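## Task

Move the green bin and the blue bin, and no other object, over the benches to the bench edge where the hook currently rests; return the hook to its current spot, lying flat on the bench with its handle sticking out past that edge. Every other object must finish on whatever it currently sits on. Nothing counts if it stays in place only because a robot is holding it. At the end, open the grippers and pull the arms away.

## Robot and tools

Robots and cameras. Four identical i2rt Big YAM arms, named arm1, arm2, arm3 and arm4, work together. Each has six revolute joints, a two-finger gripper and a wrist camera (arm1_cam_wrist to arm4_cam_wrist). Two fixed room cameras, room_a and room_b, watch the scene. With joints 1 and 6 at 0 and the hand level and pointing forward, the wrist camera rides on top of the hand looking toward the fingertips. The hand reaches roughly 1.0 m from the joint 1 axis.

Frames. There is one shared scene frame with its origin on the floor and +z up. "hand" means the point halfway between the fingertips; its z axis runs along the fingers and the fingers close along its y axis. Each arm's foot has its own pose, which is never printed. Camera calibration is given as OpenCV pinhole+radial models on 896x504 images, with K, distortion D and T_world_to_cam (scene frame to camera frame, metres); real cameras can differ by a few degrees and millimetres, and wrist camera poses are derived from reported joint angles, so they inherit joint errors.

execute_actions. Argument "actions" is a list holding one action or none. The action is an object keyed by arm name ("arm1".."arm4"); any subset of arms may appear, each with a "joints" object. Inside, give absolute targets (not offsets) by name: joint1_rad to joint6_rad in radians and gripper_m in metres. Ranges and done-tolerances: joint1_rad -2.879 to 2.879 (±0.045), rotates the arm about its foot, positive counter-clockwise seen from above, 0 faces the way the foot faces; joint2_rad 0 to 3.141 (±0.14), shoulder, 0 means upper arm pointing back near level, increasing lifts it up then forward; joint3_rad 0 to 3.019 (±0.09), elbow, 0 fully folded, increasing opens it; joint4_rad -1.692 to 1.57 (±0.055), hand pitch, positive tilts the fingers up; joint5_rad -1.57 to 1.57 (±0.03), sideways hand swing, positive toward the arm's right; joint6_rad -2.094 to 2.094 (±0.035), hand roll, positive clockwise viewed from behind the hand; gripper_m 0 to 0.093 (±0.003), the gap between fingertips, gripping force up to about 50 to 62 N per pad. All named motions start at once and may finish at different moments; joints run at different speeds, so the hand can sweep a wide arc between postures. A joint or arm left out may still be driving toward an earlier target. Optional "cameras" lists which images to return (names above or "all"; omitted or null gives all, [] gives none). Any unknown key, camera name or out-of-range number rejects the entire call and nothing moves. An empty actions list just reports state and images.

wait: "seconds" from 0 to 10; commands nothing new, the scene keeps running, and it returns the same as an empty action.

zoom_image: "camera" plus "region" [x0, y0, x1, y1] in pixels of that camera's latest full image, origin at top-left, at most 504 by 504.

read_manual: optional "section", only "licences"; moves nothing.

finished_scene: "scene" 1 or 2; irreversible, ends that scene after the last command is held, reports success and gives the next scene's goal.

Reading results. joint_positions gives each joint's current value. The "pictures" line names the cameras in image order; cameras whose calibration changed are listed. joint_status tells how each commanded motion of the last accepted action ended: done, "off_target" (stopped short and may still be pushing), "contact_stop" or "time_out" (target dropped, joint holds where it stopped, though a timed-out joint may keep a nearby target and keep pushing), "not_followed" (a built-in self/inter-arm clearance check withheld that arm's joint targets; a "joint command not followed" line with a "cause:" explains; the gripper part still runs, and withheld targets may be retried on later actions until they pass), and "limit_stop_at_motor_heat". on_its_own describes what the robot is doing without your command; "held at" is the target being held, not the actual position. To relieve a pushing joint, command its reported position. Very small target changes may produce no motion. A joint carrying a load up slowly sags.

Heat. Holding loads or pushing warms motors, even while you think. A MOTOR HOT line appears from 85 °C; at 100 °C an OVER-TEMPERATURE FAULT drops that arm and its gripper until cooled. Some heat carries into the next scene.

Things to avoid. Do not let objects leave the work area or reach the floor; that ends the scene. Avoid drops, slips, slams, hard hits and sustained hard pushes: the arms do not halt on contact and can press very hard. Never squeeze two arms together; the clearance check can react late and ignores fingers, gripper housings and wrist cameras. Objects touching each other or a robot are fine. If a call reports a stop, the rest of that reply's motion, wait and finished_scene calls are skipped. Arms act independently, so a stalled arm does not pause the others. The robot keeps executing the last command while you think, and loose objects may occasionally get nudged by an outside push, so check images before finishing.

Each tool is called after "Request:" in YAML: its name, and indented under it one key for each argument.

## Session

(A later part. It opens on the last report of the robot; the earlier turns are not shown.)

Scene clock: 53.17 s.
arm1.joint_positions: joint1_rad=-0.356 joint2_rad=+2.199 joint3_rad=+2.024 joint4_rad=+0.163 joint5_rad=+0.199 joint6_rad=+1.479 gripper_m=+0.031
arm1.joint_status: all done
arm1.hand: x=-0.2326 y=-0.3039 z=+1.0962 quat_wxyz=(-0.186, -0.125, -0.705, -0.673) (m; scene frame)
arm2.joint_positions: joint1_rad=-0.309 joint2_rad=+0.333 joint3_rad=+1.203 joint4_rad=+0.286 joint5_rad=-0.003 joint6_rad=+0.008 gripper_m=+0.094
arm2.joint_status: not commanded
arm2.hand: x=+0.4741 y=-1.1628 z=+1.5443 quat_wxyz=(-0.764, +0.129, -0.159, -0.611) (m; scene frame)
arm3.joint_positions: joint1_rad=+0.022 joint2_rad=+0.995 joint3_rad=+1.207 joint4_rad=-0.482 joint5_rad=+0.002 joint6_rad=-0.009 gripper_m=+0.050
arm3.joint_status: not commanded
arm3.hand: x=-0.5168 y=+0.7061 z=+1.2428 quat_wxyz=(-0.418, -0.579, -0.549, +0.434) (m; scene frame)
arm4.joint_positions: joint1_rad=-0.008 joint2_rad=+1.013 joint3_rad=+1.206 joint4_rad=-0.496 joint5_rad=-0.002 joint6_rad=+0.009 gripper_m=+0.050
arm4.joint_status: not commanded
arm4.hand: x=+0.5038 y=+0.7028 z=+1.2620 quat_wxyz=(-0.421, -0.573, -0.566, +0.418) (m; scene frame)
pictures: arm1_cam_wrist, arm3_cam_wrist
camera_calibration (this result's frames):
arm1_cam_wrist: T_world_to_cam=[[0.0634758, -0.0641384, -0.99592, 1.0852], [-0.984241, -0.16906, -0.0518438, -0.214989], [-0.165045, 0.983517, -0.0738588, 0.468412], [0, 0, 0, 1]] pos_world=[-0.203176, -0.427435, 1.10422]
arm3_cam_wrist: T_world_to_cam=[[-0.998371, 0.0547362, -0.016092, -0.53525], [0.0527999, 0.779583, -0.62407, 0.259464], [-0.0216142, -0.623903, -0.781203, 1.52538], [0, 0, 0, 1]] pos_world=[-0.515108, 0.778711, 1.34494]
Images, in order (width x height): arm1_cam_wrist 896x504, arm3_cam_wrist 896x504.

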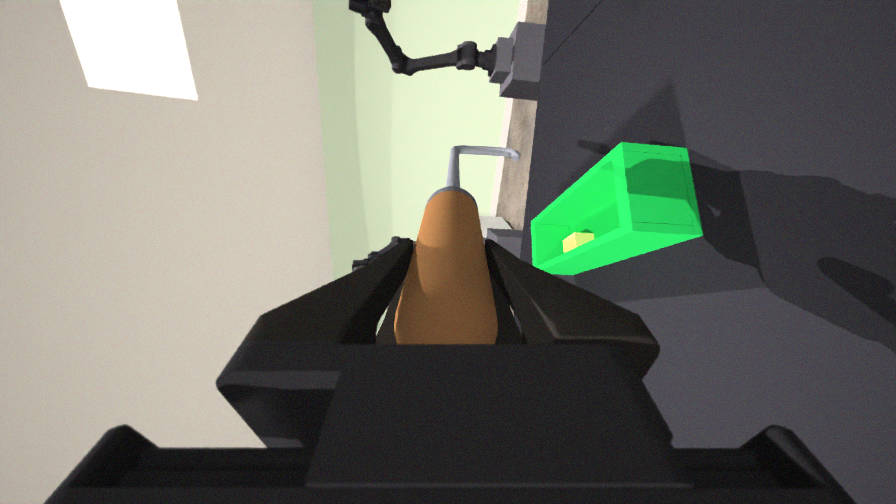

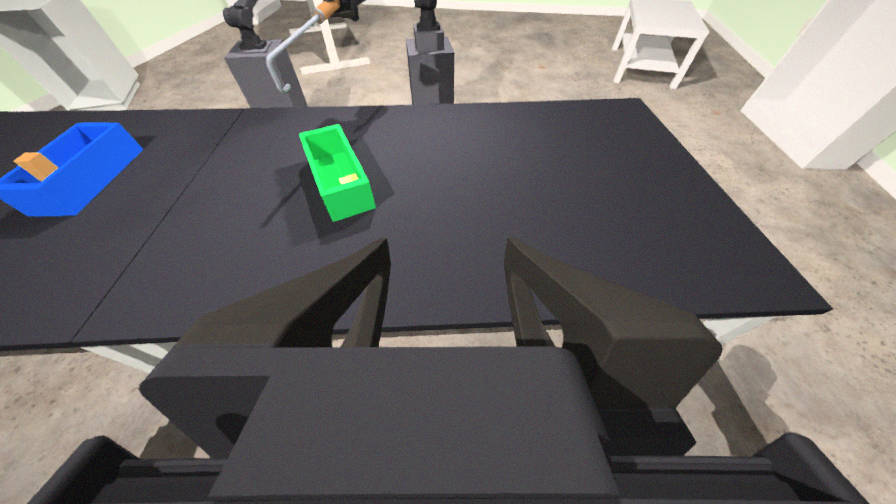

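Request:
execute_actions:
  actions:
    - {"arm1":{"joints":{"joint5_rad":0.03}}}
  cameras: []

Request:
execute_actions:
  actions:
    - {"arm1":{"joints":{"joint2_rad":2.33,"joint4_rad":0.25}}}
  cameras: ["arm1_cam_wrist","arm3_cam_wrist"]

Scene clock: 54.30 s.
arm1.joint_positions: joint1_rad=-0.350 joint2_rad=+2.199 joint3_rad=+2.024 joint4_rad=+0.163 joint5_rad=+0.032 joint6_rad=+1.479 gripper_m=+0.031
arm1.joint_status: all done
arm1.hand: x=-0.2649 y=-0.2924 z=+1.0962 quat_wxyz=(-0.125, -0.065, -0.713, -0.687) (m; scene frame)
arm2.joint_positions: joint1_rad=-0.309 joint2_rad=+0.333 joint3_rad=+1.203 joint4_rad=+0.286 joint5_rad=-0.003 joint6_rad=+0.008 gripper_m=+0.094
arm2.joint_status: not commanded
arm2.hand: x=+0.4741 y=-1.1628 z=+1.5443 quat_wxyz=(-0.764, +0.129, -0.159, -0.611) (m; scene frame)
arm3.joint_positions: joint1_rad=+0.022 joint2_rad=+0.995 joint3_rad=+1.207 joint4_rad=-0.482 joint5_rad=+0.002 joint6_rad=-0.009 gripper_m=+0.050
arm3.joint_status: not commanded
arm3.hand: x=-0.5168 y=+0.7061 z=+1.2428 quat_wxyz=(-0.418, -0.579, -0.549, +0.434) (m; scene frame)
arm4.joint_positions: joint1_rad=-0.008 joint2_rad=+1.013 joint3_rad=+1.206 joint4_rad=-0.496 joint5_rad=-0.002 joint6_rad=+0.009 gripper_m=+0.050
arm4.joint_status: not commanded
arm4.hand: x=+0.5038 y=+0.7028 z=+1.2620 quat_wxyz=(-0.421, -0.573, -0.566, +0.418) (m; scene frame)
pictures: none
No camera images: the call's "cameras" was empty. Leave "cameras" out to get every camera's image.

Scene clock: 55.60 s.
arm1.joint_positions: joint1_rad=-0.350 joint2_rad=+2.406 joint3_rad=+2.035 joint4_rad=+0.224 joint5_rad=+0.031 joint6_rad=+1.480 gripper_m=+0.031
arm1.joint_status: all done
arm1.hand: x=-0.2600 y=-0.2692 z=+0.9285 quat_wxyz=(-0.117, -0.067, -0.758, -0.638) (m; scene frame)
arm2.joint_positions: joint1_rad=-0.309 joint2_rad=+0.333 joint3_rad=+1.203 joint4_rad=+0.286 joint5_rad=-0.003 joint6_rad=+0.008 gripper_m=+0.094
arm2.joint_status: not commanded
arm2.hand: x=+0.4741 y=-1.1628 z=+1.5443 quat_wxyz=(-0.764, +0.129, -0.159, -0.611) (m; scene frame)
arm3.joint_positions: joint1_rad=+0.022 joint2_rad=+0.995 joint3_rad=+1.207 joint4_rad=-0.482 joint5_rad=+0.002 joint6_rad=-0.009 gripper_m=+0.050
arm3.joint_status: not commanded
arm3.hand: x=-0.5168 y=+0.7061 z=+1.2428 quat_wxyz=(-0.418, -0.579, -0.549, +0.434) (m; scene frame)
arm4.joint_positions: joint1_rad=-0.008 joint2_rad=+1.013 joint3_rad=+1.206 joint4_rad=-0.496 joint5_rad=-0.002 joint6_rad=+0.009 gripper_m=+0.050
arm4.joint_status: not commanded
arm4.hand: x=+0.5038 y=+0.7028 z=+1.2620 quat_wxyz=(-0.421, -0.573, -0.566, +0.418) (m; scene frame)
pictures: arm1_cam_wrist, arm3_cam_wrist
camera_calibration (this result's frames):
arm1_cam_wrist: T_world_to_cam=[[0.036695, -0.180369, -0.982914, 0.871816], [-0.940371, -0.339067, 0.0271135, -0.352379], [-0.338165, 0.923309, -0.182056, 0.456608], [0, 0, 0, 1]] pos_world=[-0.20895, -0.383822, 0.949603]
arm3_cam_wrist: T_world_to_cam=[[-0.998371, 0.0547362, -0.016092, -0.53525], [0.0527999, 0.779583, -0.62407, 0.259464], [-0.0216142, -0.623903, -0.781203, 1.52538], [0, 0, 0, 1]] pos_world=[-0.515108, 0.778711, 1.34494]
Images, in order (width x height): arm1_cam_wrist 896x504, arm3_cam_wrist 896x504.

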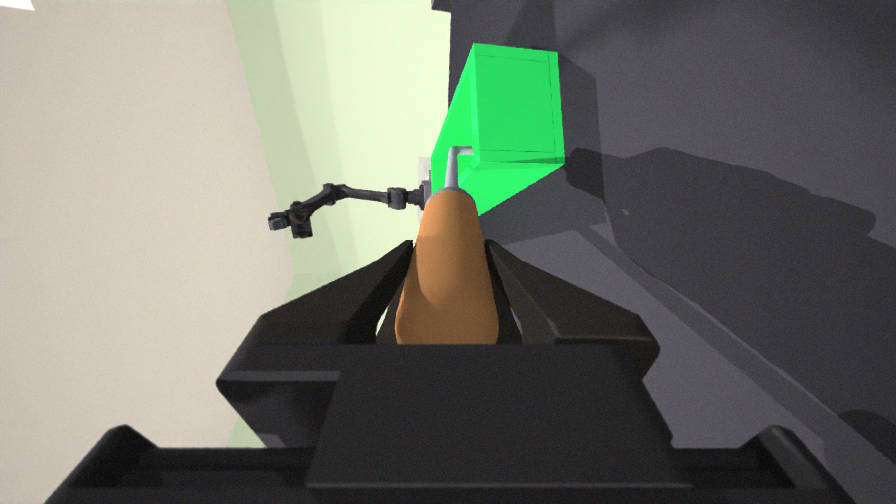

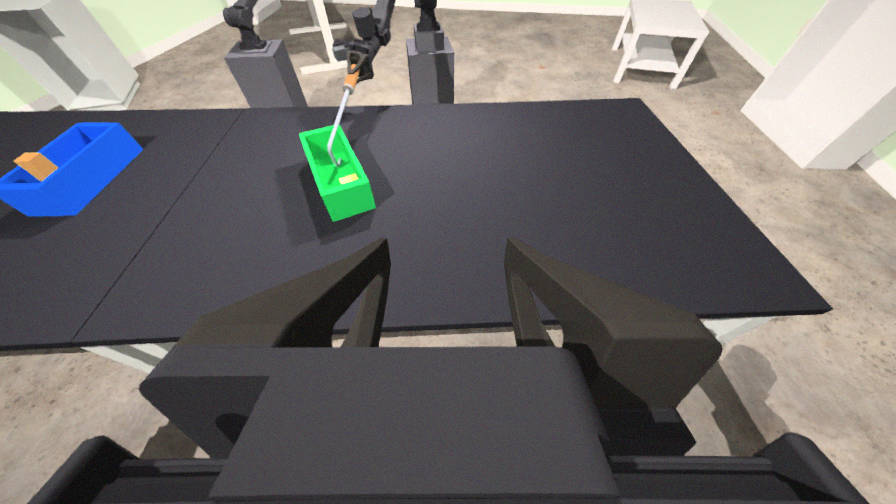

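Request:
execute_actions:
  actions:
    - {"arm1":{"joints":{"joint1_rad":-0.41,"joint5_rad":-0.05,"joint2_rad":2.26,"joint3_rad":1.70,"joint4_rad":0.45}}}
  cameras: ["arm3_cam_wrist"]

Request:
execute_actions:
  actions:
    - {"arm1":{"joints":{"joint1_rad":-0.45,"joint5_rad":-0.1,"joint2_rad":2.13,"joint3_rad":1.42,"joint4_rad":0.59}}}
  cameras: []

Request:
execute_actions:
  actions:
    - {"arm1":{"joints":{"joint2_rad":2.0,"joint3_rad":1.17,"joint4_rad":0.71}}}
  cameras: ["arm3_cam_wrist"]

Request:
execute_actions:
  actions:
    - {"arm1":{"joints":{"joint2_rad":1.88,"joint3_rad":0.94,"joint4_rad":0.82}}}
  cameras: ["arm3_cam_wrist","arm1_cam_wrist"]

Scene clock: 64.23 s.
arm1.joint_positions: joint1_rad=-0.414 joint2_rad=+2.282 joint3_rad=+1.707 joint4_rad=+0.453 joint5_rad=-0.052 joint6_rad=+1.488 gripper_m=+0.031
arm1.joint_status: all done
arm1.hand: x=-0.2339 y=-0.3414 z=+0.9049 quat_wxyz=(-0.106, -0.067, -0.750, -0.649) (m; scene frame)
arm2.joint_positions: joint1_rad=-0.309 joint2_rad=+0.333 joint3_rad=+1.203 joint4_rad=+0.286 joint5_rad=-0.003 joint6_rad=+0.008 gripper_m=+0.094
arm2.joint_status: not commanded
arm2.hand: x=+0.4741 y=-1.1628 z=+1.5443 quat_wxyz=(-0.764, +0.129, -0.159, -0.611) (m; scene frame)
arm3.joint_positions: joint1_rad=+0.022 joint2_rad=+0.995 joint3_rad=+1.207 joint4_rad=-0.482 joint5_rad=+0.002 joint6_rad=-0.009 gripper_m=+0.050
arm3.joint_status: not commanded
arm3.hand: x=-0.5168 y=+0.7061 z=+1.2428 quat_wxyz=(-0.418, -0.579, -0.549, +0.434) (m; scene frame)
arm4.joint_positions: joint1_rad=-0.008 joint2_rad=+1.013 joint3_rad=+1.206 joint4_rad=-0.496 joint5_rad=-0.002 joint6_rad=+0.009 gripper_m=+0.050
arm4.joint_status: not commanded
arm4.hand: x=+0.5038 y=+0.7028 z=+1.2620 quat_wxyz=(-0.421, -0.573, -0.566, +0.418) (m; scene frame)
pictures: arm3_cam_wrist
camera_calibration (this result's frames):
arm3_cam_wrist: T_world_to_cam=[[-0.998371, 0.0547362, -0.016092, -0.53525], [0.0527999, 0.779583, -0.62407, 0.259464], [-0.0216142, -0.623903, -0.781203, 1.52538], [0, 0, 0, 1]] pos_world=[-0.515108, 0.778711, 1.34494]
Images, in order (width x height): arm3_cam_wrist 896x504.

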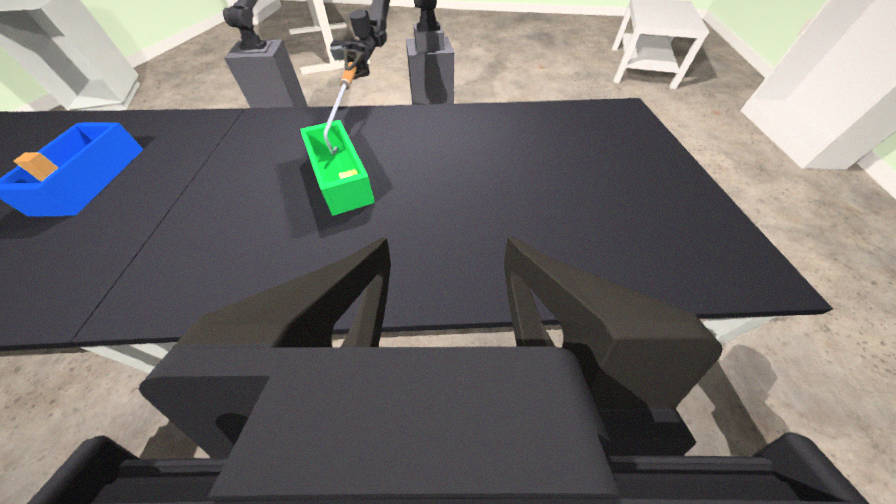

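Scene clock: 65.20 s.
arm1.joint_positions: joint1_rad=-0.444 joint2_rad=+2.145 joint3_rad=+1.431 joint4_rad=+0.592 joint5_rad=-0.103 joint6_rad=+1.488 gripper_m=+0.031
arm1.joint_status: all done
arm1.hand: x=-0.2388 y=-0.4115 z=+0.9020 quat_wxyz=(-0.098, -0.061, -0.750, -0.651) (m; scene frame)
arm2.joint_positions: joint1_rad=-0.309 joint2_rad=+0.333 joint3_rad=+1.203 joint4_rad=+0.286 joint5_rad=-0.003 joint6_rad=+0.008 gripper_m=+0.094
arm2.joint_status: not commanded
arm2.hand: x=+0.4741 y=-1.1628 z=+1.5443 quat_wxyz=(-0.764, +0.129, -0.159, -0.611) (m; scene frame)
arm3.joint_positions: joint1_rad=+0.022 joint2_rad=+0.995 joint3_rad=+1.207 joint4_rad=-0.482 joint5_rad=+0.002 joint6_rad=-0.009 gripper_m=+0.050
arm3.joint_status: not commanded
arm3.hand: x=-0.5168 y=+0.7061 z=+1.2428 quat_wxyz=(-0.418, -0.579, -0.549, +0.434) (m; scene frame)
arm4.joint_positions: joint1_rad=-0.008 joint2_rad=+1.013 joint3_rad=+1.206 joint4_rad=-0.496 joint5_rad=-0.002 joint6_rad=+0.009 gripper_m=+0.050
arm4.joint_status: not commanded
arm4.hand: x=+0.5038 y=+0.7028 z=+1.2620 quat_wxyz=(-0.421, -0.573, -0.566, +0.418) (m; scene frame)
pictures: none
No camera images: the call's "cameras" was empty. Leave "cameras" out to get every camera's image.

Scene clock: 66.10 s.
arm1.joint_positions: joint1_rad=-0.444 joint2_rad=+2.012 joint3_rad=+1.179 joint4_rad=+0.708 joint5_rad=-0.103 joint6_rad=+1.488 gripper_m=+0.031
arm1.joint_status: all done
arm1.hand: x=-0.2622 y=-0.4790 z=+0.9017 quat_wxyz=(-0.097, -0.061, -0.752, -0.650) (m; scene frame)
arm2.joint_positions: joint1_rad=-0.309 joint2_rad=+0.333 joint3_rad=+1.203 joint4_rad=+0.286 joint5_rad=-0.003 joint6_rad=+0.008 gripper_m=+0.094
arm2.joint_status: not commanded
arm2.hand: x=+0.4741 y=-1.1628 z=+1.5443 quat_wxyz=(-0.764, +0.129, -0.159, -0.611) (m; scene frame)
arm3.joint_positions: joint1_rad=+0.022 joint2_rad=+0.995 joint3_rad=+1.207 joint4_rad=-0.482 joint5_rad=+0.002 joint6_rad=-0.009 gripper_m=+0.050
arm3.joint_status: not commanded
arm3.hand: x=-0.5168 y=+0.7061 z=+1.2428 quat_wxyz=(-0.418, -0.579, -0.549, +0.434) (m; scene frame)
arm4.joint_positions: joint1_rad=-0.008 joint2_rad=+1.013 joint3_rad=+1.206 joint4_rad=-0.496 joint5_rad=-0.002 joint6_rad=+0.009 gripper_m=+0.050
arm4.joint_status: not commanded
arm4.hand: x=+0.5038 y=+0.7028 z=+1.2620 quat_wxyz=(-0.421, -0.573, -0.566, +0.418) (m; scene frame)
pictures: arm3_cam_wrist
camera_calibration (this result's frames):
arm3_cam_wrist: T_world_to_cam=[[-0.998371, 0.0547362, -0.016092, -0.53525], [0.0527999, 0.779583, -0.62407, 0.259464], [-0.0216142, -0.623903, -0.781203, 1.52538], [0, 0, 0, 1]] pos_world=[-0.515108, 0.778711, 1.34494]
Images, in order (width x height): arm3_cam_wrist 896x504.

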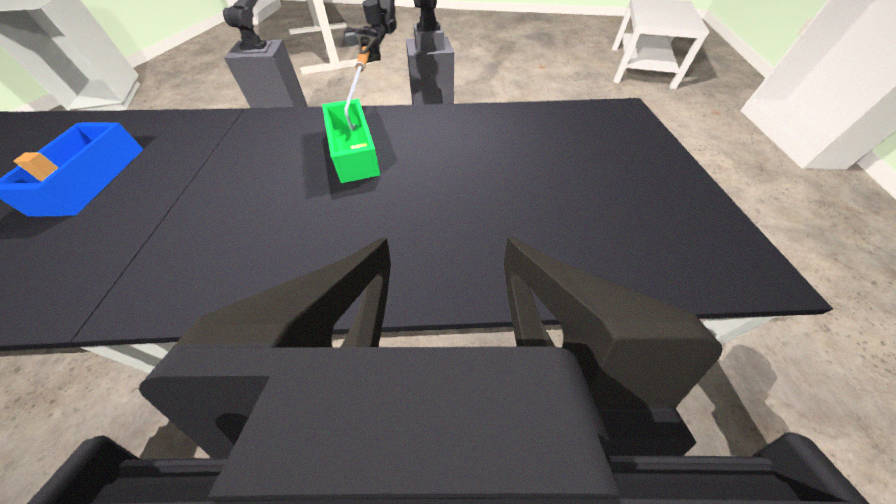

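Scene clock: 66.97 s.
arm1.joint_positions: joint1_rad=-0.444 joint2_rad=+1.890 joint3_rad=+0.947 joint4_rad=+0.816 joint5_rad=-0.103 joint6_rad=+1.488 gripper_m=+0.031
arm1.joint_status: all done
arm1.hand: x=-0.2859 y=-0.5473 z=+0.9010 quat_wxyz=(-0.097, -0.062, -0.752, -0.649) (m; scene frame)
arm2.joint_positions: joint1_rad=-0.309 joint2_rad=+0.333 joint3_rad=+1.203 joint4_rad=+0.286 joint5_rad=-0.003 joint6_rad=+0.008 gripper_m=+0.094
arm2.joint_status: not commanded
arm2.hand: x=+0.4741 y=-1.1628 z=+1.5443 quat_wxyz=(-0.764, +0.129, -0.159, -0.611) (m; scene frame)
arm3.joint_positions: joint1_rad=+0.022 joint2_rad=+0.995 joint3_rad=+1.207 joint4_rad=-0.482 joint5_rad=+0.002 joint6_rad=-0.009 gripper_m=+0.050
arm3.joint_status: not commanded
arm3.hand: x=-0.5168 y=+0.7061 z=+1.2428 quat_wxyz=(-0.418, -0.579, -0.549, +0.434) (m; scene frame)
arm4.joint_positions: joint1_rad=-0.008 joint2_rad=+1.013 joint3_rad=+1.206 joint4_rad=-0.496 joint5_rad=-0.002 joint6_rad=+0.009 gripper_m=+0.050
arm4.joint_status: not commanded
arm4.hand: x=+0.5038 y=+0.7028 z=+1.2620 quat_wxyz=(-0.421, -0.573, -0.566, +0.418) (m; scene frame)
pictures: arm1_cam_wrist, arm3_cam_wrist
camera_calibration (this result's frames):
arm1_cam_wrist: T_world_to_cam=[[0.0235843, -0.152748, -0.987984, 0.811513], [-0.926982, -0.373412, 0.0356036, -0.492973], [-0.374363, 0.915004, -0.150401, 0.656166], [0, 0, 0, 1]] pos_world=[-0.230472, -0.660519, 0.918002]
arm3_cam_wrist: T_world_to_cam=[[-0.998371, 0.0547362, -0.016092, -0.53525], [0.0527999, 0.779583, -0.62407, 0.259464], [-0.0216142, -0.623903, -0.781203, 1.52538], [0, 0, 0, 1]] pos_world=[-0.515108, 0.778711, 1.34494]
Images, in order (width x height): arm1_cam_wrist 896x504, arm3_cam_wrist 896x504.

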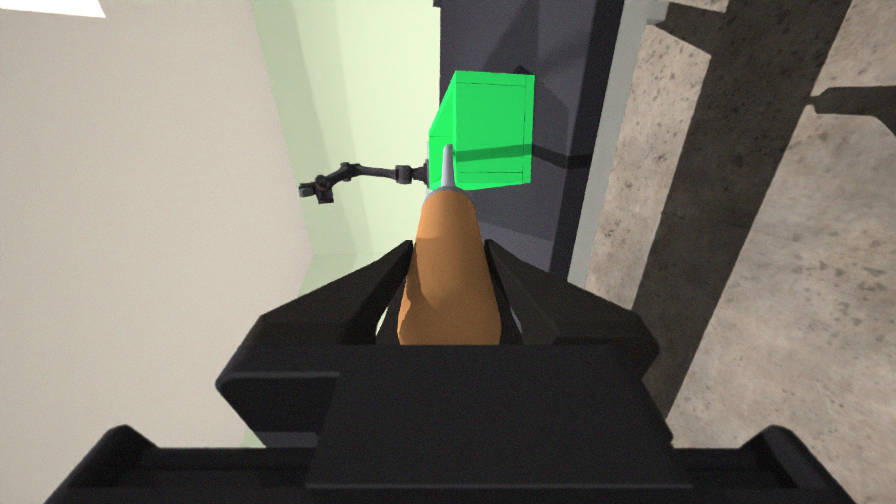

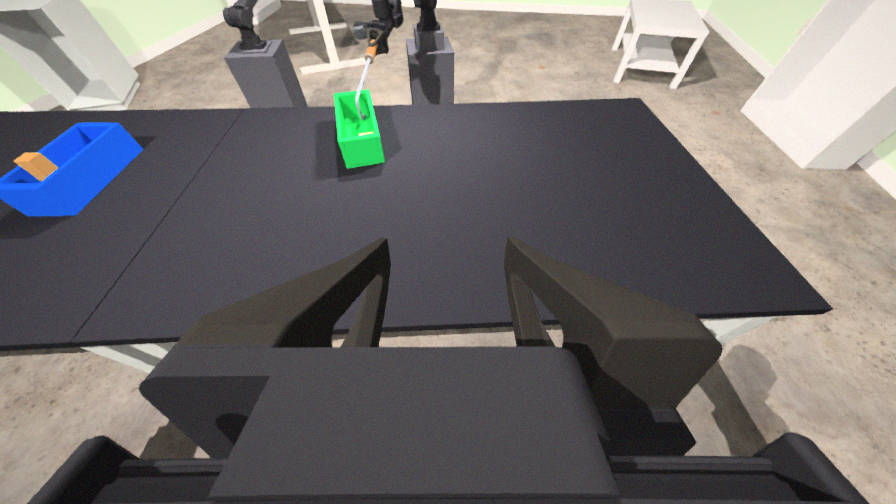

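Request:
execute_actions:
  actions:
    - {"arm1":{"joints":{"joint2_rad":1.74,"joint3_rad":0.70,"joint4_rad":0.92}}}
  cameras: ["room_b","arm1_cam_wrist"]

Request:
zoom_image:
  camera: "room_b"
  region: [380,210,560,330]

Scene clock: 68.00 s.
arm1.joint_positions: joint1_rad=-0.444 joint2_rad=+1.748 joint3_rad=+0.704 joint4_rad=+0.911 joint5_rad=-0.103 joint6_rad=+1.488 gripper_m=+0.031
arm1.joint_status: all done
arm1.hand: x=-0.3129 y=-0.6250 z=+0.9020 quat_wxyz=(-0.097, -0.062, -0.754, -0.647) (m; scene frame)
arm2.joint_positions: joint1_rad=-0.309 joint2_rad=+0.333 joint3_rad=+1.203 joint4_rad=+0.286 joint5_rad=-0.003 joint6_rad=+0.008 gripper_m=+0.094
arm2.joint_status: not commanded
arm2.hand: x=+0.4741 y=-1.1628 z=+1.5443 quat_wxyz=(-0.764, +0.129, -0.159, -0.611) (m; scene frame)
arm3.joint_positions: joint1_rad=+0.022 joint2_rad=+0.995 joint3_rad=+1.207 joint4_rad=-0.482 joint5_rad=+0.002 joint6_rad=-0.009 gripper_m=+0.050
arm3.joint_status: not commanded
arm3.hand: x=-0.5168 y=+0.7061 z=+1.2428 quat_wxyz=(-0.418, -0.579, -0.549, +0.434) (m; scene frame)
arm4.joint_positions: joint1_rad=-0.008 joint2_rad=+1.013 joint3_rad=+1.206 joint4_rad=-0.496 joint5_rad=-0.002 joint6_rad=+0.009 gripper_m=+0.050
arm4.joint_status: not commanded
arm4.hand: x=+0.5038 y=+0.7028 z=+1.2620 quat_wxyz=(-0.421, -0.573, -0.566, +0.418) (m; scene frame)
pictures: arm1_cam_wrist, room_b
camera_calibration (this result's frames):
arm1_cam_wrist: T_world_to_cam=[[0.0216094, -0.158443, -0.987132, 0.796292], [-0.926904, -0.373202, 0.039611, -0.550531], [-0.374676, 0.91412, -0.154926, 0.720809], [0, 0, 0, 1]] pos_world=[-0.257427, -0.738199, 0.919524]
Images, in order (width x height): arm1_cam_wrist 896x504, room_b 896x504.

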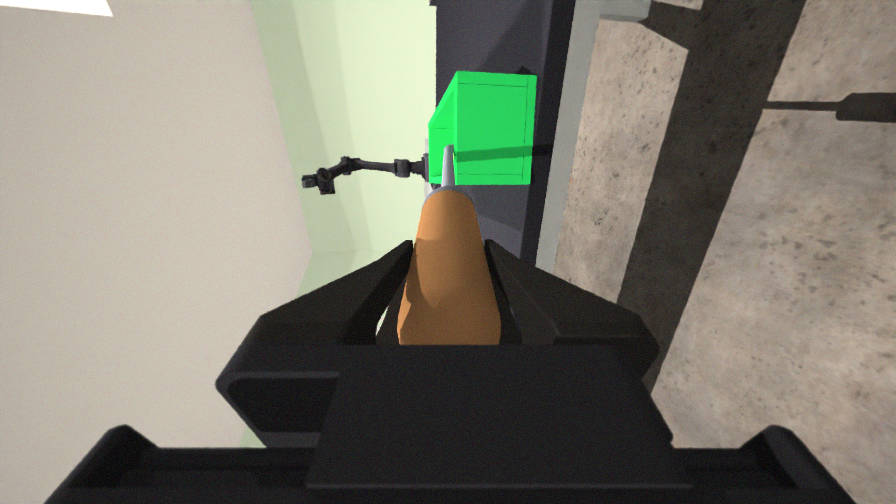

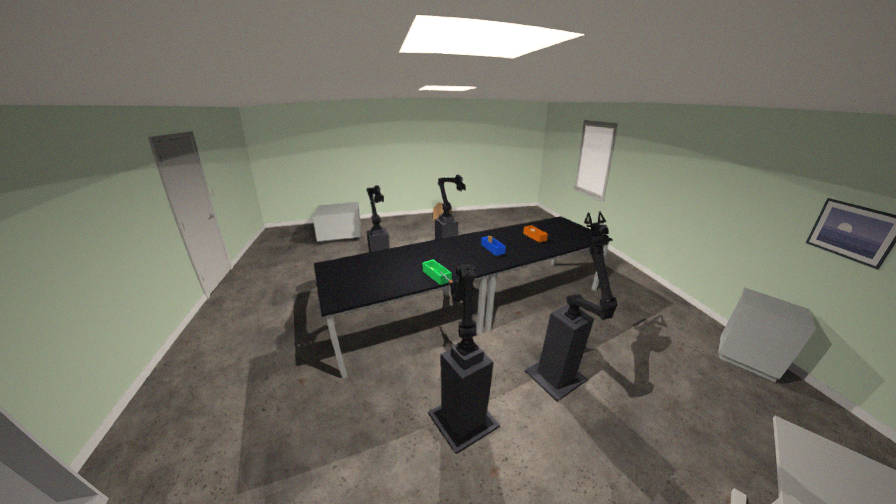

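Region (380, 210, 560, 330) of room_b's 896x504 image, scaled by 2.800, with more detail than that image has.

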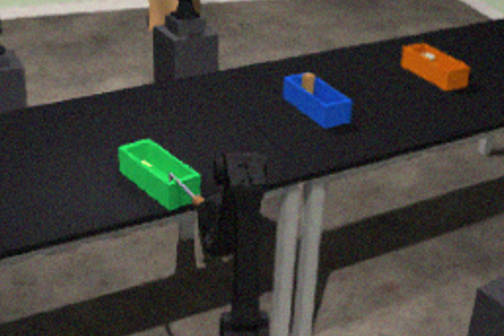

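Request:
execute_actions:
  actions:
    - {"arm1":{"joints":{"joint2_rad":1.8,"joint3_rad":0.85}}}
  cameras: []

Request:
execute_actions:
  actions:
    - {"arm1":{"joints":{"joint3_rad":1.35,"joint4_rad":0.75}}}
  cameras: []

Request:
execute_actions:
  actions:
    - {"arm1":{"joints":{"joint1_rad":-0.775,"joint2_rad":2.2,"joint3_rad":2.15,"joint4_rad":0.4}}}
  cameras: []

Request:
execute_actions:
  actions:
    - {"arm1":{"joints":{"joint2_rad":2.45,"joint4_rad":0.585,"joint5_rad":-0.6}}}
  cameras: ["arm3_cam_wrist","arm1_cam_wrist"]

Scene clock: 69.13 s.
arm1.joint_positions: joint1_rad=-0.444 joint2_rad=+1.819 joint3_rad=+0.799 joint4_rad=+0.912 joint5_rad=-0.103 joint6_rad=+1.485 gripper_m=+0.031
arm1.joint_status: all done
arm1.hand: x=-0.3019 y=-0.5932 z=+0.9018 quat_wxyz=(-0.100, -0.059, -0.746, -0.656) (m; scene frame)
arm2.joint_positions: joint1_rad=-0.309 joint2_rad=+0.333 joint3_rad=+1.203 joint4_rad=+0.286 joint5_rad=-0.003 joint6_rad=+0.008 gripper_m=+0.094
arm2.joint_status: not commanded
arm2.hand: x=+0.4741 y=-1.1628 z=+1.5443 quat_wxyz=(-0.764, +0.129, -0.159, -0.611) (m; scene frame)
arm3.joint_positions: joint1_rad=+0.022 joint2_rad=+0.995 joint3_rad=+1.207 joint4_rad=-0.482 joint5_rad=+0.002 joint6_rad=-0.009 gripper_m=+0.050
arm3.joint_status: not commanded
arm3.hand: x=-0.5168 y=+0.7061 z=+1.2428 quat_wxyz=(-0.418, -0.579, -0.549, +0.434) (m; scene frame)
arm4.joint_positions: joint1_rad=-0.008 joint2_rad=+1.013 joint3_rad=+1.206 joint4_rad=-0.496 joint5_rad=-0.002 joint6_rad=+0.009 gripper_m=+0.050
arm4.joint_status: not commanded
arm4.hand: x=+0.5038 y=+0.7028 z=+1.2620 quat_wxyz=(-0.421, -0.573, -0.566, +0.418) (m; scene frame)
pictures: none
No camera images: the call's "cameras" was empty. Leave "cameras" out to get every camera's image.

Scene clock: 70.40 s.
arm1.joint_positions: joint1_rad=-0.446 joint2_rad=+1.844 joint3_rad=+1.289 joint4_rad=+0.714 joint5_rad=-0.100 joint6_rad=+1.480 gripper_m=+0.031
arm1.joint_status: all done
arm1.hand: x=-0.2558 y=-0.4669 z=+1.0855 quat_wxyz=(-0.128, -0.043, -0.653, -0.746) (m; scene frame)
arm2.joint_positions: joint1_rad=-0.309 joint2_rad=+0.333 joint3_rad=+1.203 joint4_rad=+0.286 joint5_rad=-0.003 joint6_rad=+0.008 gripper_m=+0.094
arm2.joint_status: not commanded
arm2.hand: x=+0.4741 y=-1.1628 z=+1.5443 quat_wxyz=(-0.764, +0.129, -0.159, -0.611) (m; scene frame)
arm3.joint_positions: joint1_rad=+0.022 joint2_rad=+0.995 joint3_rad=+1.207 joint4_rad=-0.482 joint5_rad=+0.002 joint6_rad=-0.009 gripper_m=+0.050
arm3.joint_status: not commanded
arm3.hand: x=-0.5168 y=+0.7061 z=+1.2428 quat_wxyz=(-0.418, -0.579, -0.549, +0.434) (m; scene frame)
arm4.joint_positions: joint1_rad=-0.008 joint2_rad=+1.013 joint3_rad=+1.206 joint4_rad=-0.496 joint5_rad=-0.002 joint6_rad=+0.009 gripper_m=+0.050
arm4.joint_status: not commanded
arm4.hand: x=+0.5038 y=+0.7028 z=+1.2620 quat_wxyz=(-0.421, -0.573, -0.566, +0.418) (m; scene frame)
pictures: none
No camera images: the call's "cameras" was empty. Leave "cameras" out to get every camera's image.

Scene clock: 72.47 s.
arm1.joint_positions: joint1_rad=-0.777 joint2_rad=+2.247 joint3_rad=+2.077 joint4_rad=+0.352 joint5_rad=-0.102 joint6_rad=+1.479 gripper_m=+0.031
arm1.joint_status: all done
arm1.hand: x=+0.0723 y=-0.4447 z=+1.1317 quat_wxyz=(-0.253, -0.144, -0.629, -0.721) (m; scene frame)
arm2.joint_positions: joint1_rad=-0.309 joint2_rad=+0.333 joint3_rad=+1.203 joint4_rad=+0.286 joint5_rad=-0.003 joint6_rad=+0.008 gripper_m=+0.094
arm2.joint_status: not commanded
arm2.hand: x=+0.4741 y=-1.1628 z=+1.5443 quat_wxyz=(-0.764, +0.129, -0.159, -0.611) (m; scene frame)
arm3.joint_positions: joint1_rad=+0.022 joint2_rad=+0.995 joint3_rad=+1.207 joint4_rad=-0.482 joint5_rad=+0.002 joint6_rad=-0.009 gripper_m=+0.050
arm3.joint_status: not commanded
arm3.hand: x=-0.5168 y=+0.7061 z=+1.2428 quat_wxyz=(-0.418, -0.579, -0.549, +0.434) (m; scene frame)
arm4.joint_positions: joint1_rad=-0.008 joint2_rad=+1.013 joint3_rad=+1.206 joint4_rad=-0.496 joint5_rad=-0.002 joint6_rad=+0.009 gripper_m=+0.050
arm4.joint_status: not commanded
arm4.hand: x=+0.5038 y=+0.7028 z=+1.2620 quat_wxyz=(-0.421, -0.573, -0.566, +0.418) (m; scene frame)
pictures: none
No camera images: the call's "cameras" was empty. Leave "cameras" out to get every camera's image.

Scene clock: 74.03 s.
arm1.joint_positions: joint1_rad=-0.775 joint2_rad=+2.529 joint3_rad=+2.090 joint4_rad=+0.532 joint5_rad=-0.600 joint6_rad=+1.479 gripper_m=+0.031
arm1.joint_status: all done
arm1.hand: x=+0.0088 y=-0.3956 z=+0.9191 quat_wxyz=(-0.074, +0.026, -0.683, -0.726) (m; scene frame)
arm2.joint_positions: joint1_rad=-0.309 joint2_rad=+0.333 joint3_rad=+1.203 joint4_rad=+0.286 joint5_rad=-0.003 joint6_rad=+0.008 gripper_m=+0.094
arm2.joint_status: not commanded
arm2.hand: x=+0.4741 y=-1.1628 z=+1.5443 quat_wxyz=(-0.764, +0.129, -0.159, -0.611) (m; scene frame)
arm3.joint_positions: joint1_rad=+0.022 joint2_rad=+0.995 joint3_rad=+1.207 joint4_rad=-0.482 joint5_rad=+0.002 joint6_rad=-0.009 gripper_m=+0.050
arm3.joint_status: not commanded
arm3.hand: x=-0.5168 y=+0.7061 z=+1.2428 quat_wxyz=(-0.418, -0.579, -0.549, +0.434) (m; scene frame)
arm4.joint_positions: joint1_rad=-0.008 joint2_rad=+1.013 joint3_rad=+1.206 joint4_rad=-0.496 joint5_rad=-0.002 joint6_rad=+0.009 gripper_m=+0.050
arm4.joint_status: not commanded
arm4.hand: x=+0.5038 y=+0.7028 z=+1.2620 quat_wxyz=(-0.421, -0.573, -0.566, +0.418) (m; scene frame)
pictures: arm1_cam_wrist, arm3_cam_wrist
camera_calibration (this result's frames):
arm1_cam_wrist: T_world_to_cam=[[0.133926, 0.0506326, -0.989697, 0.926693], [-0.846352, -0.513674, -0.140808, -0.0578407], [-0.515511, 0.85649, -0.0259413, 0.494195], [0, 0, 0, 1]] pos_world=[0.0817011, -0.499906, 0.921821]
arm3_cam_wrist: T_world_to_cam=[[-0.998371, 0.0547362, -0.016092, -0.53525], [0.0527999, 0.779583, -0.62407, 0.259464], [-0.0216142, -0.623903, -0.781203, 1.52538], [0, 0, 0, 1]] pos_world=[-0.515108, 0.778711, 1.34494]
Images, in order (width x height): arm1_cam_wrist 896x504, arm3_cam_wrist 896x504.

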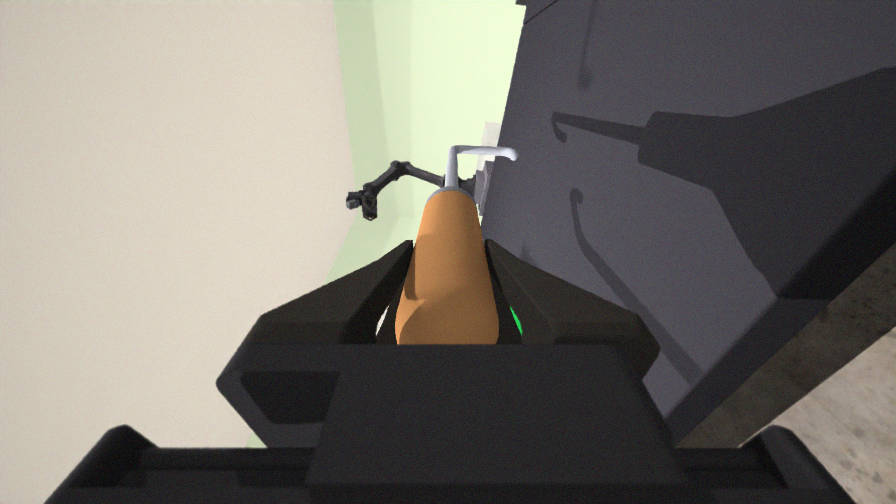

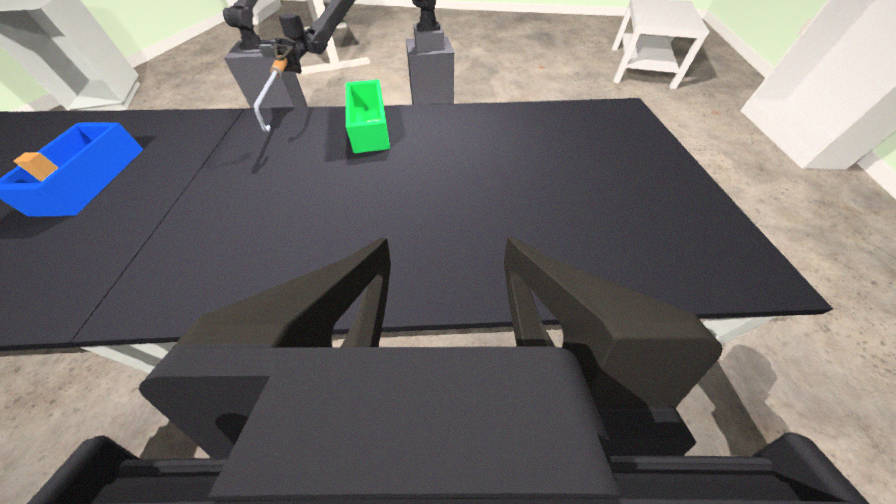

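Request:
execute_actions:
  actions:
    - {"arm1":{"joints":{"joint2_rad":2.6,"joint6_rad":0,"joint5_rad":-0.698}}}
  cameras: []

Request:
execute_actions:
  actions:
    - {"arm1":{"joints":{"joint2_rad":2.67,"joint4_rad":0.585}}}
  cameras: ["arm1_cam_wrist"]

Scene clock: 76.30 s.
arm1.joint_positions: joint1_rad=-0.772 joint2_rad=+2.632 joint3_rad=+2.102 joint4_rad=+0.571 joint5_rad=-0.703 joint6_rad=+0.008 gripper_m=+0.031
arm1.joint_status: all done
arm1.hand: x=-0.0128 y=-0.3951 z=+0.8396 quat_wxyz=(-0.497, +0.508, -0.482, -0.512) (m; scene frame)
arm2.joint_positions: joint1_rad=-0.309 joint2_rad=+0.333 joint3_rad=+1.203 joint4_rad=+0.286 joint5_rad=-0.003 joint6_rad=+0.008 gripper_m=+0.094
arm2.joint_status: not commanded
arm2.hand: x=+0.4741 y=-1.1628 z=+1.5443 quat_wxyz=(-0.764, +0.129, -0.159, -0.611) (m; scene frame)
arm3.joint_positions: joint1_rad=+0.022 joint2_rad=+0.995 joint3_rad=+1.207 joint4_rad=-0.482 joint5_rad=+0.002 joint6_rad=-0.009 gripper_m=+0.050
arm3.joint_status: not commanded
arm3.hand: x=-0.5168 y=+0.7061 z=+1.2428 quat_wxyz=(-0.418, -0.579, -0.549, +0.434) (m; scene frame)
arm4.joint_positions: joint1_rad=-0.008 joint2_rad=+1.013 joint3_rad=+1.206 joint4_rad=-0.496 joint5_rad=-0.002 joint6_rad=+0.009 gripper_m=+0.050
arm4.joint_status: not commanded
arm4.hand: x=+0.5038 y=+0.7028 z=+1.2620 quat_wxyz=(-0.421, -0.573, -0.566, +0.418) (m; scene frame)
pictures: none
No camera images: the call's "cameras" was empty. Leave "cameras" out to get every camera's image.

Scene clock: 77.10 s.
arm1.joint_positions: joint1_rad=-0.772 joint2_rad=+2.680 joint3_rad=+2.102 joint4_rad=+0.571 joint5_rad=-0.700 joint6_rad=-0.010 gripper_m=+0.031
arm1.joint_status: all done
arm1.hand: x=-0.0149 y=-0.3986 z=+0.7969 quat_wxyz=(-0.486, +0.514, -0.495, -0.505) (m; scene frame)
arm2.joint_positions: joint1_rad=-0.309 joint2_rad=+0.333 joint3_rad=+1.203 joint4_rad=+0.286 joint5_rad=-0.003 joint6_rad=+0.008 gripper_m=+0.094
arm2.joint_status: not commanded
arm2.hand: x=+0.4741 y=-1.1628 z=+1.5443 quat_wxyz=(-0.764, +0.129, -0.159, -0.611) (m; scene frame)
arm3.joint_positions: joint1_rad=+0.022 joint2_rad=+0.995 joint3_rad=+1.207 joint4_rad=-0.482 joint5_rad=+0.002 joint6_rad=-0.009 gripper_m=+0.050
arm3.joint_status: not commanded
arm3.hand: x=-0.5168 y=+0.7061 z=+1.2428 quat_wxyz=(-0.418, -0.579, -0.549, +0.434) (m; scene frame)
arm4.joint_positions: joint1_rad=-0.008 joint2_rad=+1.013 joint3_rad=+1.206 joint4_rad=-0.496 joint5_rad=-0.002 joint6_rad=+0.009 gripper_m=+0.050
arm4.joint_status: not commanded
arm4.hand: x=+0.5038 y=+0.7028 z=+1.2620 quat_wxyz=(-0.421, -0.573, -0.566, +0.418) (m; scene frame)
pictures: arm1_cam_wrist
camera_calibration (this result's frames):
arm1_cam_wrist: T_world_to_cam=[[0.999405, 0.0330118, -0.00998553, 0.034195], [0.0113763, -0.588863, -0.808153, 0.417966], [-0.0325586, 0.807558, -0.588889, 0.917672], [0, 0, 0, 1]] pos_world=[-0.0090514, -0.496077, 0.878528]
Images, in order (width x height): arm1_cam_wrist 896x504.

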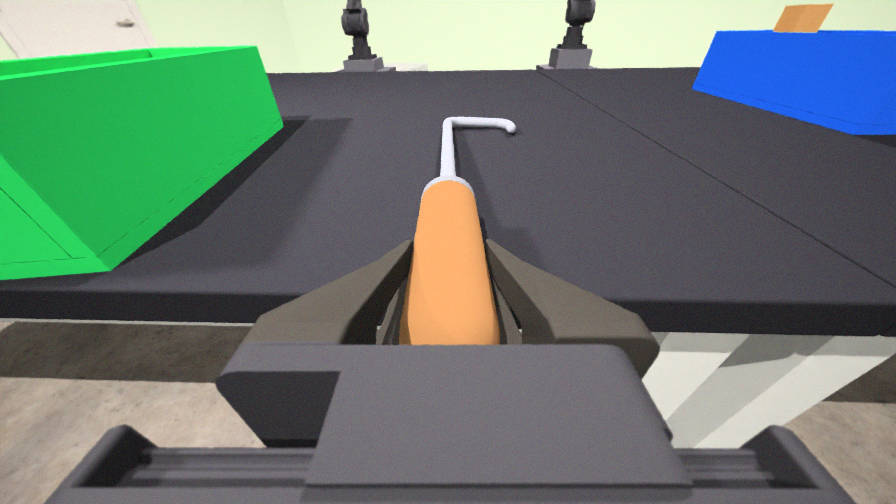

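Green ~2 cm from edge. Hand off.

Request:
execute_actions:
  actions:
    - {"arm1":{"joints":{"gripper_m":0.09}}}
  cameras: []

Request:
execute_actions:
  actions:
    - {"arm1":{"joints":{"joint2_rad":2.2}},"arm2":{"joints":{"joint2_rad":2.1,"joint3_rad":1.97,"joint4_rad":0.615,"joint5_rad":0.673}}}
  cameras: []

Request:
execute_actions:
  actions:
    - {"arm1":{"joints":{"joint1_rad":0.2}},"arm2":{"joints":{"joint1_rad":0.6}}}
  cameras: []

Request:
execute_actions:
  actions:
    - {"arm2":{"joints":{"joint2_rad":2.4}}}
  cameras: ["arm2_cam_wrist"]

Scene clock: 78.10 s.
arm1.joint_positions: joint1_rad=-0.772 joint2_rad=+2.680 joint3_rad=+2.102 joint4_rad=+0.571 joint5_rad=-0.700 joint6_rad=-0.007 gripper_m=+0.090
arm1.joint_status: all done
arm1.hand: x=-0.0149 y=-0.3986 z=+0.7969 quat_wxyz=(-0.485, +0.513, -0.496, -0.506) (m; scene frame)
arm2.joint_positions: joint1_rad=-0.309 joint2_rad=+0.333 joint3_rad=+1.203 joint4_rad=+0.286 joint5_rad=-0.003 joint6_rad=+0.008 gripper_m=+0.094
arm2.joint_status: not commanded
arm2.hand: x=+0.4741 y=-1.1628 z=+1.5443 quat_wxyz=(-0.764, +0.129, -0.159, -0.611) (m; scene frame)
arm3.joint_positions: joint1_rad=+0.022 joint2_rad=+0.995 joint3_rad=+1.207 joint4_rad=-0.482 joint5_rad=+0.002 joint6_rad=-0.009 gripper_m=+0.050
arm3.joint_status: not commanded
arm3.hand: x=-0.5168 y=+0.7061 z=+1.2428 quat_wxyz=(-0.418, -0.579, -0.549, +0.434) (m; scene frame)
arm4.joint_positions: joint1_rad=-0.008 joint2_rad=+1.013 joint3_rad=+1.206 joint4_rad=-0.496 joint5_rad=-0.002 joint6_rad=+0.009 gripper_m=+0.050
arm4.joint_status: not commanded
arm4.hand: x=+0.5038 y=+0.7028 z=+1.2620 quat_wxyz=(-0.421, -0.573, -0.566, +0.418) (m; scene frame)
pictures: none
No camera images: the call's "cameras" was empty. Leave "cameras" out to get every camera's image.

Scene clock: 80.43 s.
arm1.joint_positions: joint1_rad=-0.772 joint2_rad=+2.226 joint3_rad=+2.133 joint4_rad=+0.587 joint5_rad=-0.700 joint6_rad=-0.007 gripper_m=+0.090
arm1.joint_status: all done
arm1.hand: x=-0.0424 y=-0.4320 z=+1.2207 quat_wxyz=(-0.645, +0.479, -0.307, -0.510) (m; scene frame)
arm2.joint_positions: joint1_rad=-0.309 joint2_rad=+2.074 joint3_rad=+1.950 joint4_rad=+0.609 joint5_rad=+0.670 joint6_rad=+0.006 gripper_m=+0.094
arm2.joint_status: all done
arm2.hand: x=+0.7613 y=-0.4116 z=+1.1898 quat_wxyz=(-0.739, +0.081, -0.556, -0.372) (m; scene frame)
arm3.joint_positions: joint1_rad=+0.022 joint2_rad=+0.995 joint3_rad=+1.207 joint4_rad=-0.482 joint5_rad=+0.002 joint6_rad=-0.009 gripper_m=+0.050
arm3.joint_status: not commanded
arm3.hand: x=-0.5168 y=+0.7061 z=+1.2428 quat_wxyz=(-0.418, -0.579, -0.549, +0.434) (m; scene frame)
arm4.joint_positions: joint1_rad=-0.008 joint2_rad=+1.013 joint3_rad=+1.206 joint4_rad=-0.496 joint5_rad=-0.002 joint6_rad=+0.009 gripper_m=+0.050
arm4.joint_status: not commanded
arm4.hand: x=+0.5038 y=+0.7028 z=+1.2620 quat_wxyz=(-0.421, -0.573, -0.566, +0.418) (m; scene frame)
pictures: none
No camera images: the call's "cameras" was empty. Leave "cameras" out to get every camera's image.

Scene clock: 82.60 s.
arm1.joint_positions: joint1_rad=+0.197 joint2_rad=+2.226 joint3_rad=+2.133 joint4_rad=+0.587 joint5_rad=-0.700 joint6_rad=-0.005 gripper_m=+0.090
arm1.joint_status: all done
arm1.hand: x=-0.8564 y=-0.3908 z=+1.2247 quat_wxyz=(-0.333, +0.563, -0.051, -0.755) (m; scene frame)
arm2.joint_positions: joint1_rad=+0.598 joint2_rad=+2.088 joint3_rad=+1.950 joint4_rad=+0.609 joint5_rad=+0.670 joint6_rad=+0.005 gripper_m=+0.094
arm2.joint_status: all done
arm2.hand: x=+0.0305 y=-0.4769 z=+1.1756 quat_wxyz=(-0.502, +0.324, -0.466, -0.652) (m; scene frame)
arm3.joint_positions: joint1_rad=+0.022 joint2_rad=+0.995 joint3_rad=+1.207 joint4_rad=-0.482 joint5_rad=+0.002 joint6_rad=-0.009 gripper_m=+0.050
arm3.joint_status: not commanded
arm3.hand: x=-0.5168 y=+0.7061 z=+1.2428 quat_wxyz=(-0.418, -0.579, -0.549, +0.434) (m; scene frame)
arm4.joint_positions: joint1_rad=-0.008 joint2_rad=+1.013 joint3_rad=+1.206 joint4_rad=-0.496 joint5_rad=-0.002 joint6_rad=+0.009 gripper_m=+0.050
arm4.joint_status: not commanded
arm4.hand: x=+0.5038 y=+0.7028 z=+1.2620 quat_wxyz=(-0.421, -0.573, -0.566, +0.418) (m; scene frame)
pictures: none
No camera images: the call's "cameras" was empty. Leave "cameras" out to get every camera's image.

Scene clock: 84.23 s.
arm1.joint_positions: joint1_rad=+0.197 joint2_rad=+2.226 joint3_rad=+2.133 joint4_rad=+0.587 joint5_rad=-0.700 joint6_rad=-0.005 gripper_m=+0.090
arm1.joint_status: not commanded
arm1.hand: x=-0.8564 y=-0.3908 z=+1.2247 quat_wxyz=(-0.333, +0.563, -0.051, -0.755) (m; scene frame)
arm2.joint_positions: joint1_rad=+0.598 joint2_rad=+2.375 joint3_rad=+1.951 joint4_rad=+0.611 joint5_rad=+0.670 joint6_rad=+0.005 gripper_m=+0.094
arm2.joint_status: all done
arm2.hand: x=-0.0076 y=-0.4281 z=+0.9337 quat_wxyz=(-0.503, +0.433, -0.489, -0.566) (m; scene frame)
arm3.joint_positions: joint1_rad=+0.022 joint2_rad=+0.995 joint3_rad=+1.207 joint4_rad=-0.482 joint5_rad=+0.002 joint6_rad=-0.009 gripper_m=+0.050
arm3.joint_status: not commanded
arm3.hand: x=-0.5168 y=+0.7061 z=+1.2428 quat_wxyz=(-0.418, -0.579, -0.549, +0.434) (m; scene frame)
arm4.joint_positions: joint1_rad=-0.008 joint2_rad=+1.013 joint3_rad=+1.206 joint4_rad=-0.496 joint5_rad=-0.002 joint6_rad=+0.009 gripper_m=+0.050
arm4.joint_status: not commanded
arm4.hand: x=+0.5038 y=+0.7028 z=+1.2620 quat_wxyz=(-0.421, -0.573, -0.566, +0.418) (m; scene frame)
pictures: arm2_cam_wrist
camera_calibration (this result's frames):
arm2_cam_wrist: T_world_to_cam=[[0.991888, 0.0264897, -0.124323, 0.133663], [-0.0979663, -0.46391, -0.880449, 0.623054], [-0.0809977, 0.885486, -0.457552, 0.926458], [0, 0, 0, 1]] pos_world=[0.00350022, -0.534866, 0.989087]
Images, in order (width x height): arm2_cam_wrist 896x504.

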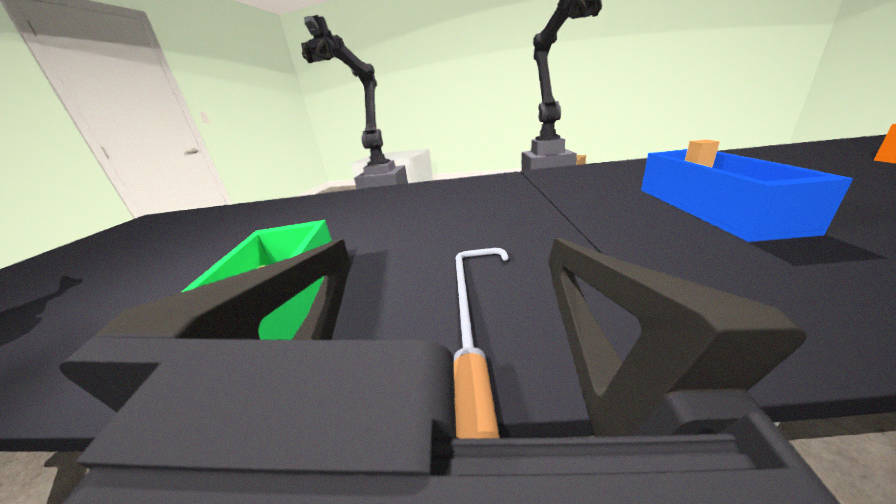

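Request:
execute_actions:
  actions:
    - {"arm2":{"joints":{"joint1_rad":0.58,"joint2_rad":2.56,"joint3_rad":1.94,"joint4_rad":0.6}}}
  cameras: ["arm2_cam_wrist"]

Scene clock: 85.70 s.
arm1.joint_positions: joint1_rad=+0.197 joint2_rad=+2.226 joint3_rad=+2.133 joint4_rad=+0.587 joint5_rad=-0.700 joint6_rad=-0.005 gripper_m=+0.090
arm1.joint_status: not commanded
arm1.hand: x=-0.8564 y=-0.3908 z=+1.2247 quat_wxyz=(-0.333, +0.563, -0.051, -0.755) (m; scene frame)
arm2.joint_positions: joint1_rad=+0.590 joint2_rad=+2.555 joint3_rad=+1.939 joint4_rad=+0.607 joint5_rad=+0.670 joint6_rad=+0.005 gripper_m=+0.094
arm2.joint_status: all done
arm2.hand: x=-0.0017 y=-0.4242 z=+0.7690 quat_wxyz=(-0.500, +0.502, -0.501, -0.497) (m; scene frame)
arm3.joint_positions: joint1_rad=+0.022 joint2_rad=+0.995 joint3_rad=+1.207 joint4_rad=-0.482 joint5_rad=+0.002 joint6_rad=-0.009 gripper_m=+0.050
arm3.joint_status: not commanded
arm3.hand: x=-0.5168 y=+0.7061 z=+1.2428 quat_wxyz=(-0.418, -0.579, -0.549, +0.434) (m; scene frame)
arm4.joint_positions: joint1_rad=-0.008 joint2_rad=+1.013 joint3_rad=+1.206 joint4_rad=-0.496 joint5_rad=-0.002 joint6_rad=+0.009 gripper_m=+0.050
arm4.joint_status: not commanded
arm4.hand: x=+0.5038 y=+0.7028 z=+1.2620 quat_wxyz=(-0.421, -0.573, -0.566, +0.418) (m; scene frame)
pictures: arm2_cam_wrist
camera_calibration (this result's frames):
arm2_cam_wrist: T_world_to_cam=[[0.99995, 0.00865865, -0.00493238, 0.00785539], [0.00116488, -0.593147, -0.805093, 0.367841], [-0.00989665, 0.805048, -0.593128, 0.918392], [0, 0, 0, 1]] pos_world=[0.000805519, -0.521234, 0.840909]
Images, in order (width x height): arm2_cam_wrist 896x504.

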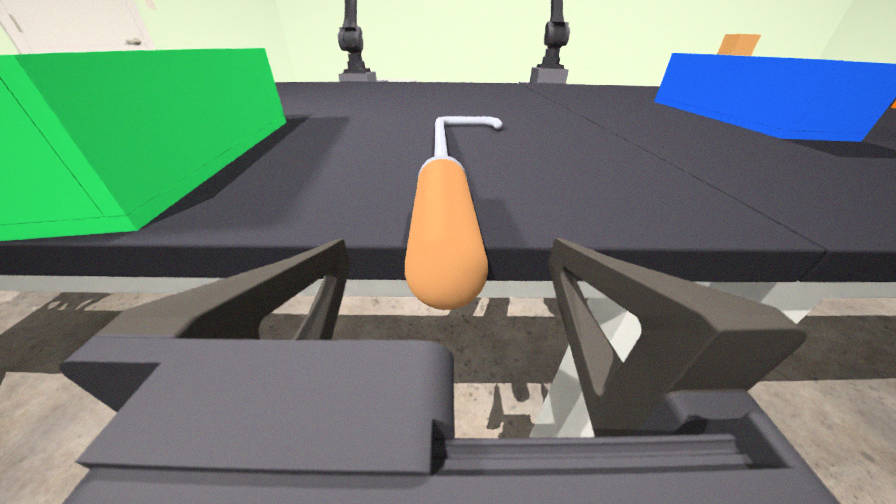

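Request:
execute_actions:
  actions:
    - {"arm2":{"joints":{"joint3_rad":2.02,"joint4_rad":0.56}}}
  cameras: []

Request:
execute_actions:
  actions:
    - {"arm2":{"joints":{"joint1_rad":0.55,"joint3_rad":2.13,"joint2_rad":2.62,"joint4_rad":0.5,"joint5_rad":0.635}}}
  cameras: ["arm2_cam_wrist"]

Scene clock: 86.77 s.
arm1.joint_positions: joint1_rad=+0.197 joint2_rad=+2.226 joint3_rad=+2.133 joint4_rad=+0.587 joint5_rad=-0.700 joint6_rad=-0.005 gripper_m=+0.090
arm1.joint_status: not commanded
arm1.hand: x=-0.8564 y=-0.3908 z=+1.2247 quat_wxyz=(-0.333, +0.563, -0.051, -0.755) (m; scene frame)
arm2.joint_positions: joint1_rad=+0.590 joint2_rad=+2.554 joint3_rad=+1.967 joint4_rad=+0.574 joint5_rad=+0.670 joint6_rad=+0.005 gripper_m=+0.094
arm2.joint_status: all done
arm2.hand: x=-0.0054 y=-0.4195 z=+0.7774 quat_wxyz=(-0.500, +0.503, -0.501, -0.496) (m; scene frame)
arm3.joint_positions: joint1_rad=+0.022 joint2_rad=+0.995 joint3_rad=+1.207 joint4_rad=-0.482 joint5_rad=+0.002 joint6_rad=-0.009 gripper_m=+0.050
arm3.joint_status: not commanded
arm3.hand: x=-0.5168 y=+0.7061 z=+1.2428 quat_wxyz=(-0.418, -0.579, -0.549, +0.434) (m; scene frame)
arm4.joint_positions: joint1_rad=-0.008 joint2_rad=+1.013 joint3_rad=+1.206 joint4_rad=-0.496 joint5_rad=-0.002 joint6_rad=+0.009 gripper_m=+0.050
arm4.joint_status: not commanded
arm4.hand: x=+0.5038 y=+0.7028 z=+1.2620 quat_wxyz=(-0.421, -0.573, -0.566, +0.418) (m; scene frame)
pictures: none
No camera images: the call's "cameras" was empty. Leave "cameras" out to get every camera's image.

Scene clock: 87.57 s.
arm1.joint_positions: joint1_rad=+0.197 joint2_rad=+2.226 joint3_rad=+2.133 joint4_rad=+0.587 joint5_rad=-0.700 joint6_rad=-0.005 gripper_m=+0.090
arm1.joint_status: not commanded
arm1.hand: x=-0.8564 y=-0.3908 z=+1.2247 quat_wxyz=(-0.333, +0.563, -0.051, -0.755) (m; scene frame)
arm2.joint_positions: joint1_rad=+0.551 joint2_rad=+2.583 joint3_rad=+2.076 joint4_rad=+0.516 joint5_rad=+0.638 joint6_rad=+0.005 gripper_m=+0.094
arm2.joint_status: all done
arm2.hand: x=+0.0075 y=-0.3852 z=+0.7977 quat_wxyz=(-0.502, +0.494, -0.502, -0.502) (m; scene frame)
arm3.joint_positions: joint1_rad=+0.022 joint2_rad=+0.995 joint3_rad=+1.207 joint4_rad=-0.482 joint5_rad=+0.002 joint6_rad=-0.009 gripper_m=+0.050
arm3.joint_status: not commanded
arm3.hand: x=-0.5168 y=+0.7061 z=+1.2428 quat_wxyz=(-0.418, -0.579, -0.549, +0.434) (m; scene frame)
arm4.joint_positions: joint1_rad=-0.008 joint2_rad=+1.013 joint3_rad=+1.206 joint4_rad=-0.496 joint5_rad=-0.002 joint6_rad=+0.009 gripper_m=+0.050
arm4.joint_status: not commanded
arm4.hand: x=+0.5038 y=+0.7028 z=+1.2620 quat_wxyz=(-0.421, -0.573, -0.566, +0.418) (m; scene frame)
pictures: arm2_cam_wrist
camera_calibration (this result's frames):
arm2_cam_wrist: T_world_to_cam=[[0.999877, 0.00237909, -0.0154716, 0.00445426], [-0.0111998, -0.581789, -0.813263, 0.42498], [-0.010936, 0.813337, -0.581691, 0.898176], [0, 0, 0, 1]] pos_world=[0.0101284, -0.483281, 0.86815]
Images, in order (width x height): arm2_cam_wrist 896x504.

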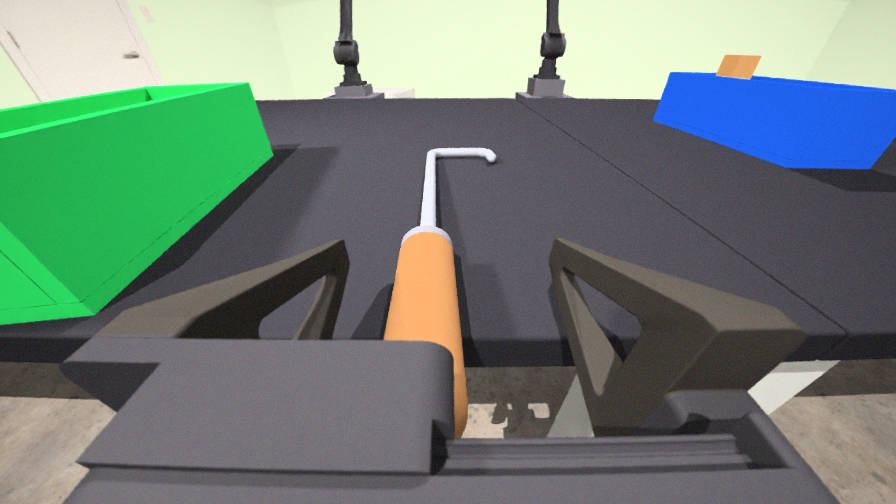

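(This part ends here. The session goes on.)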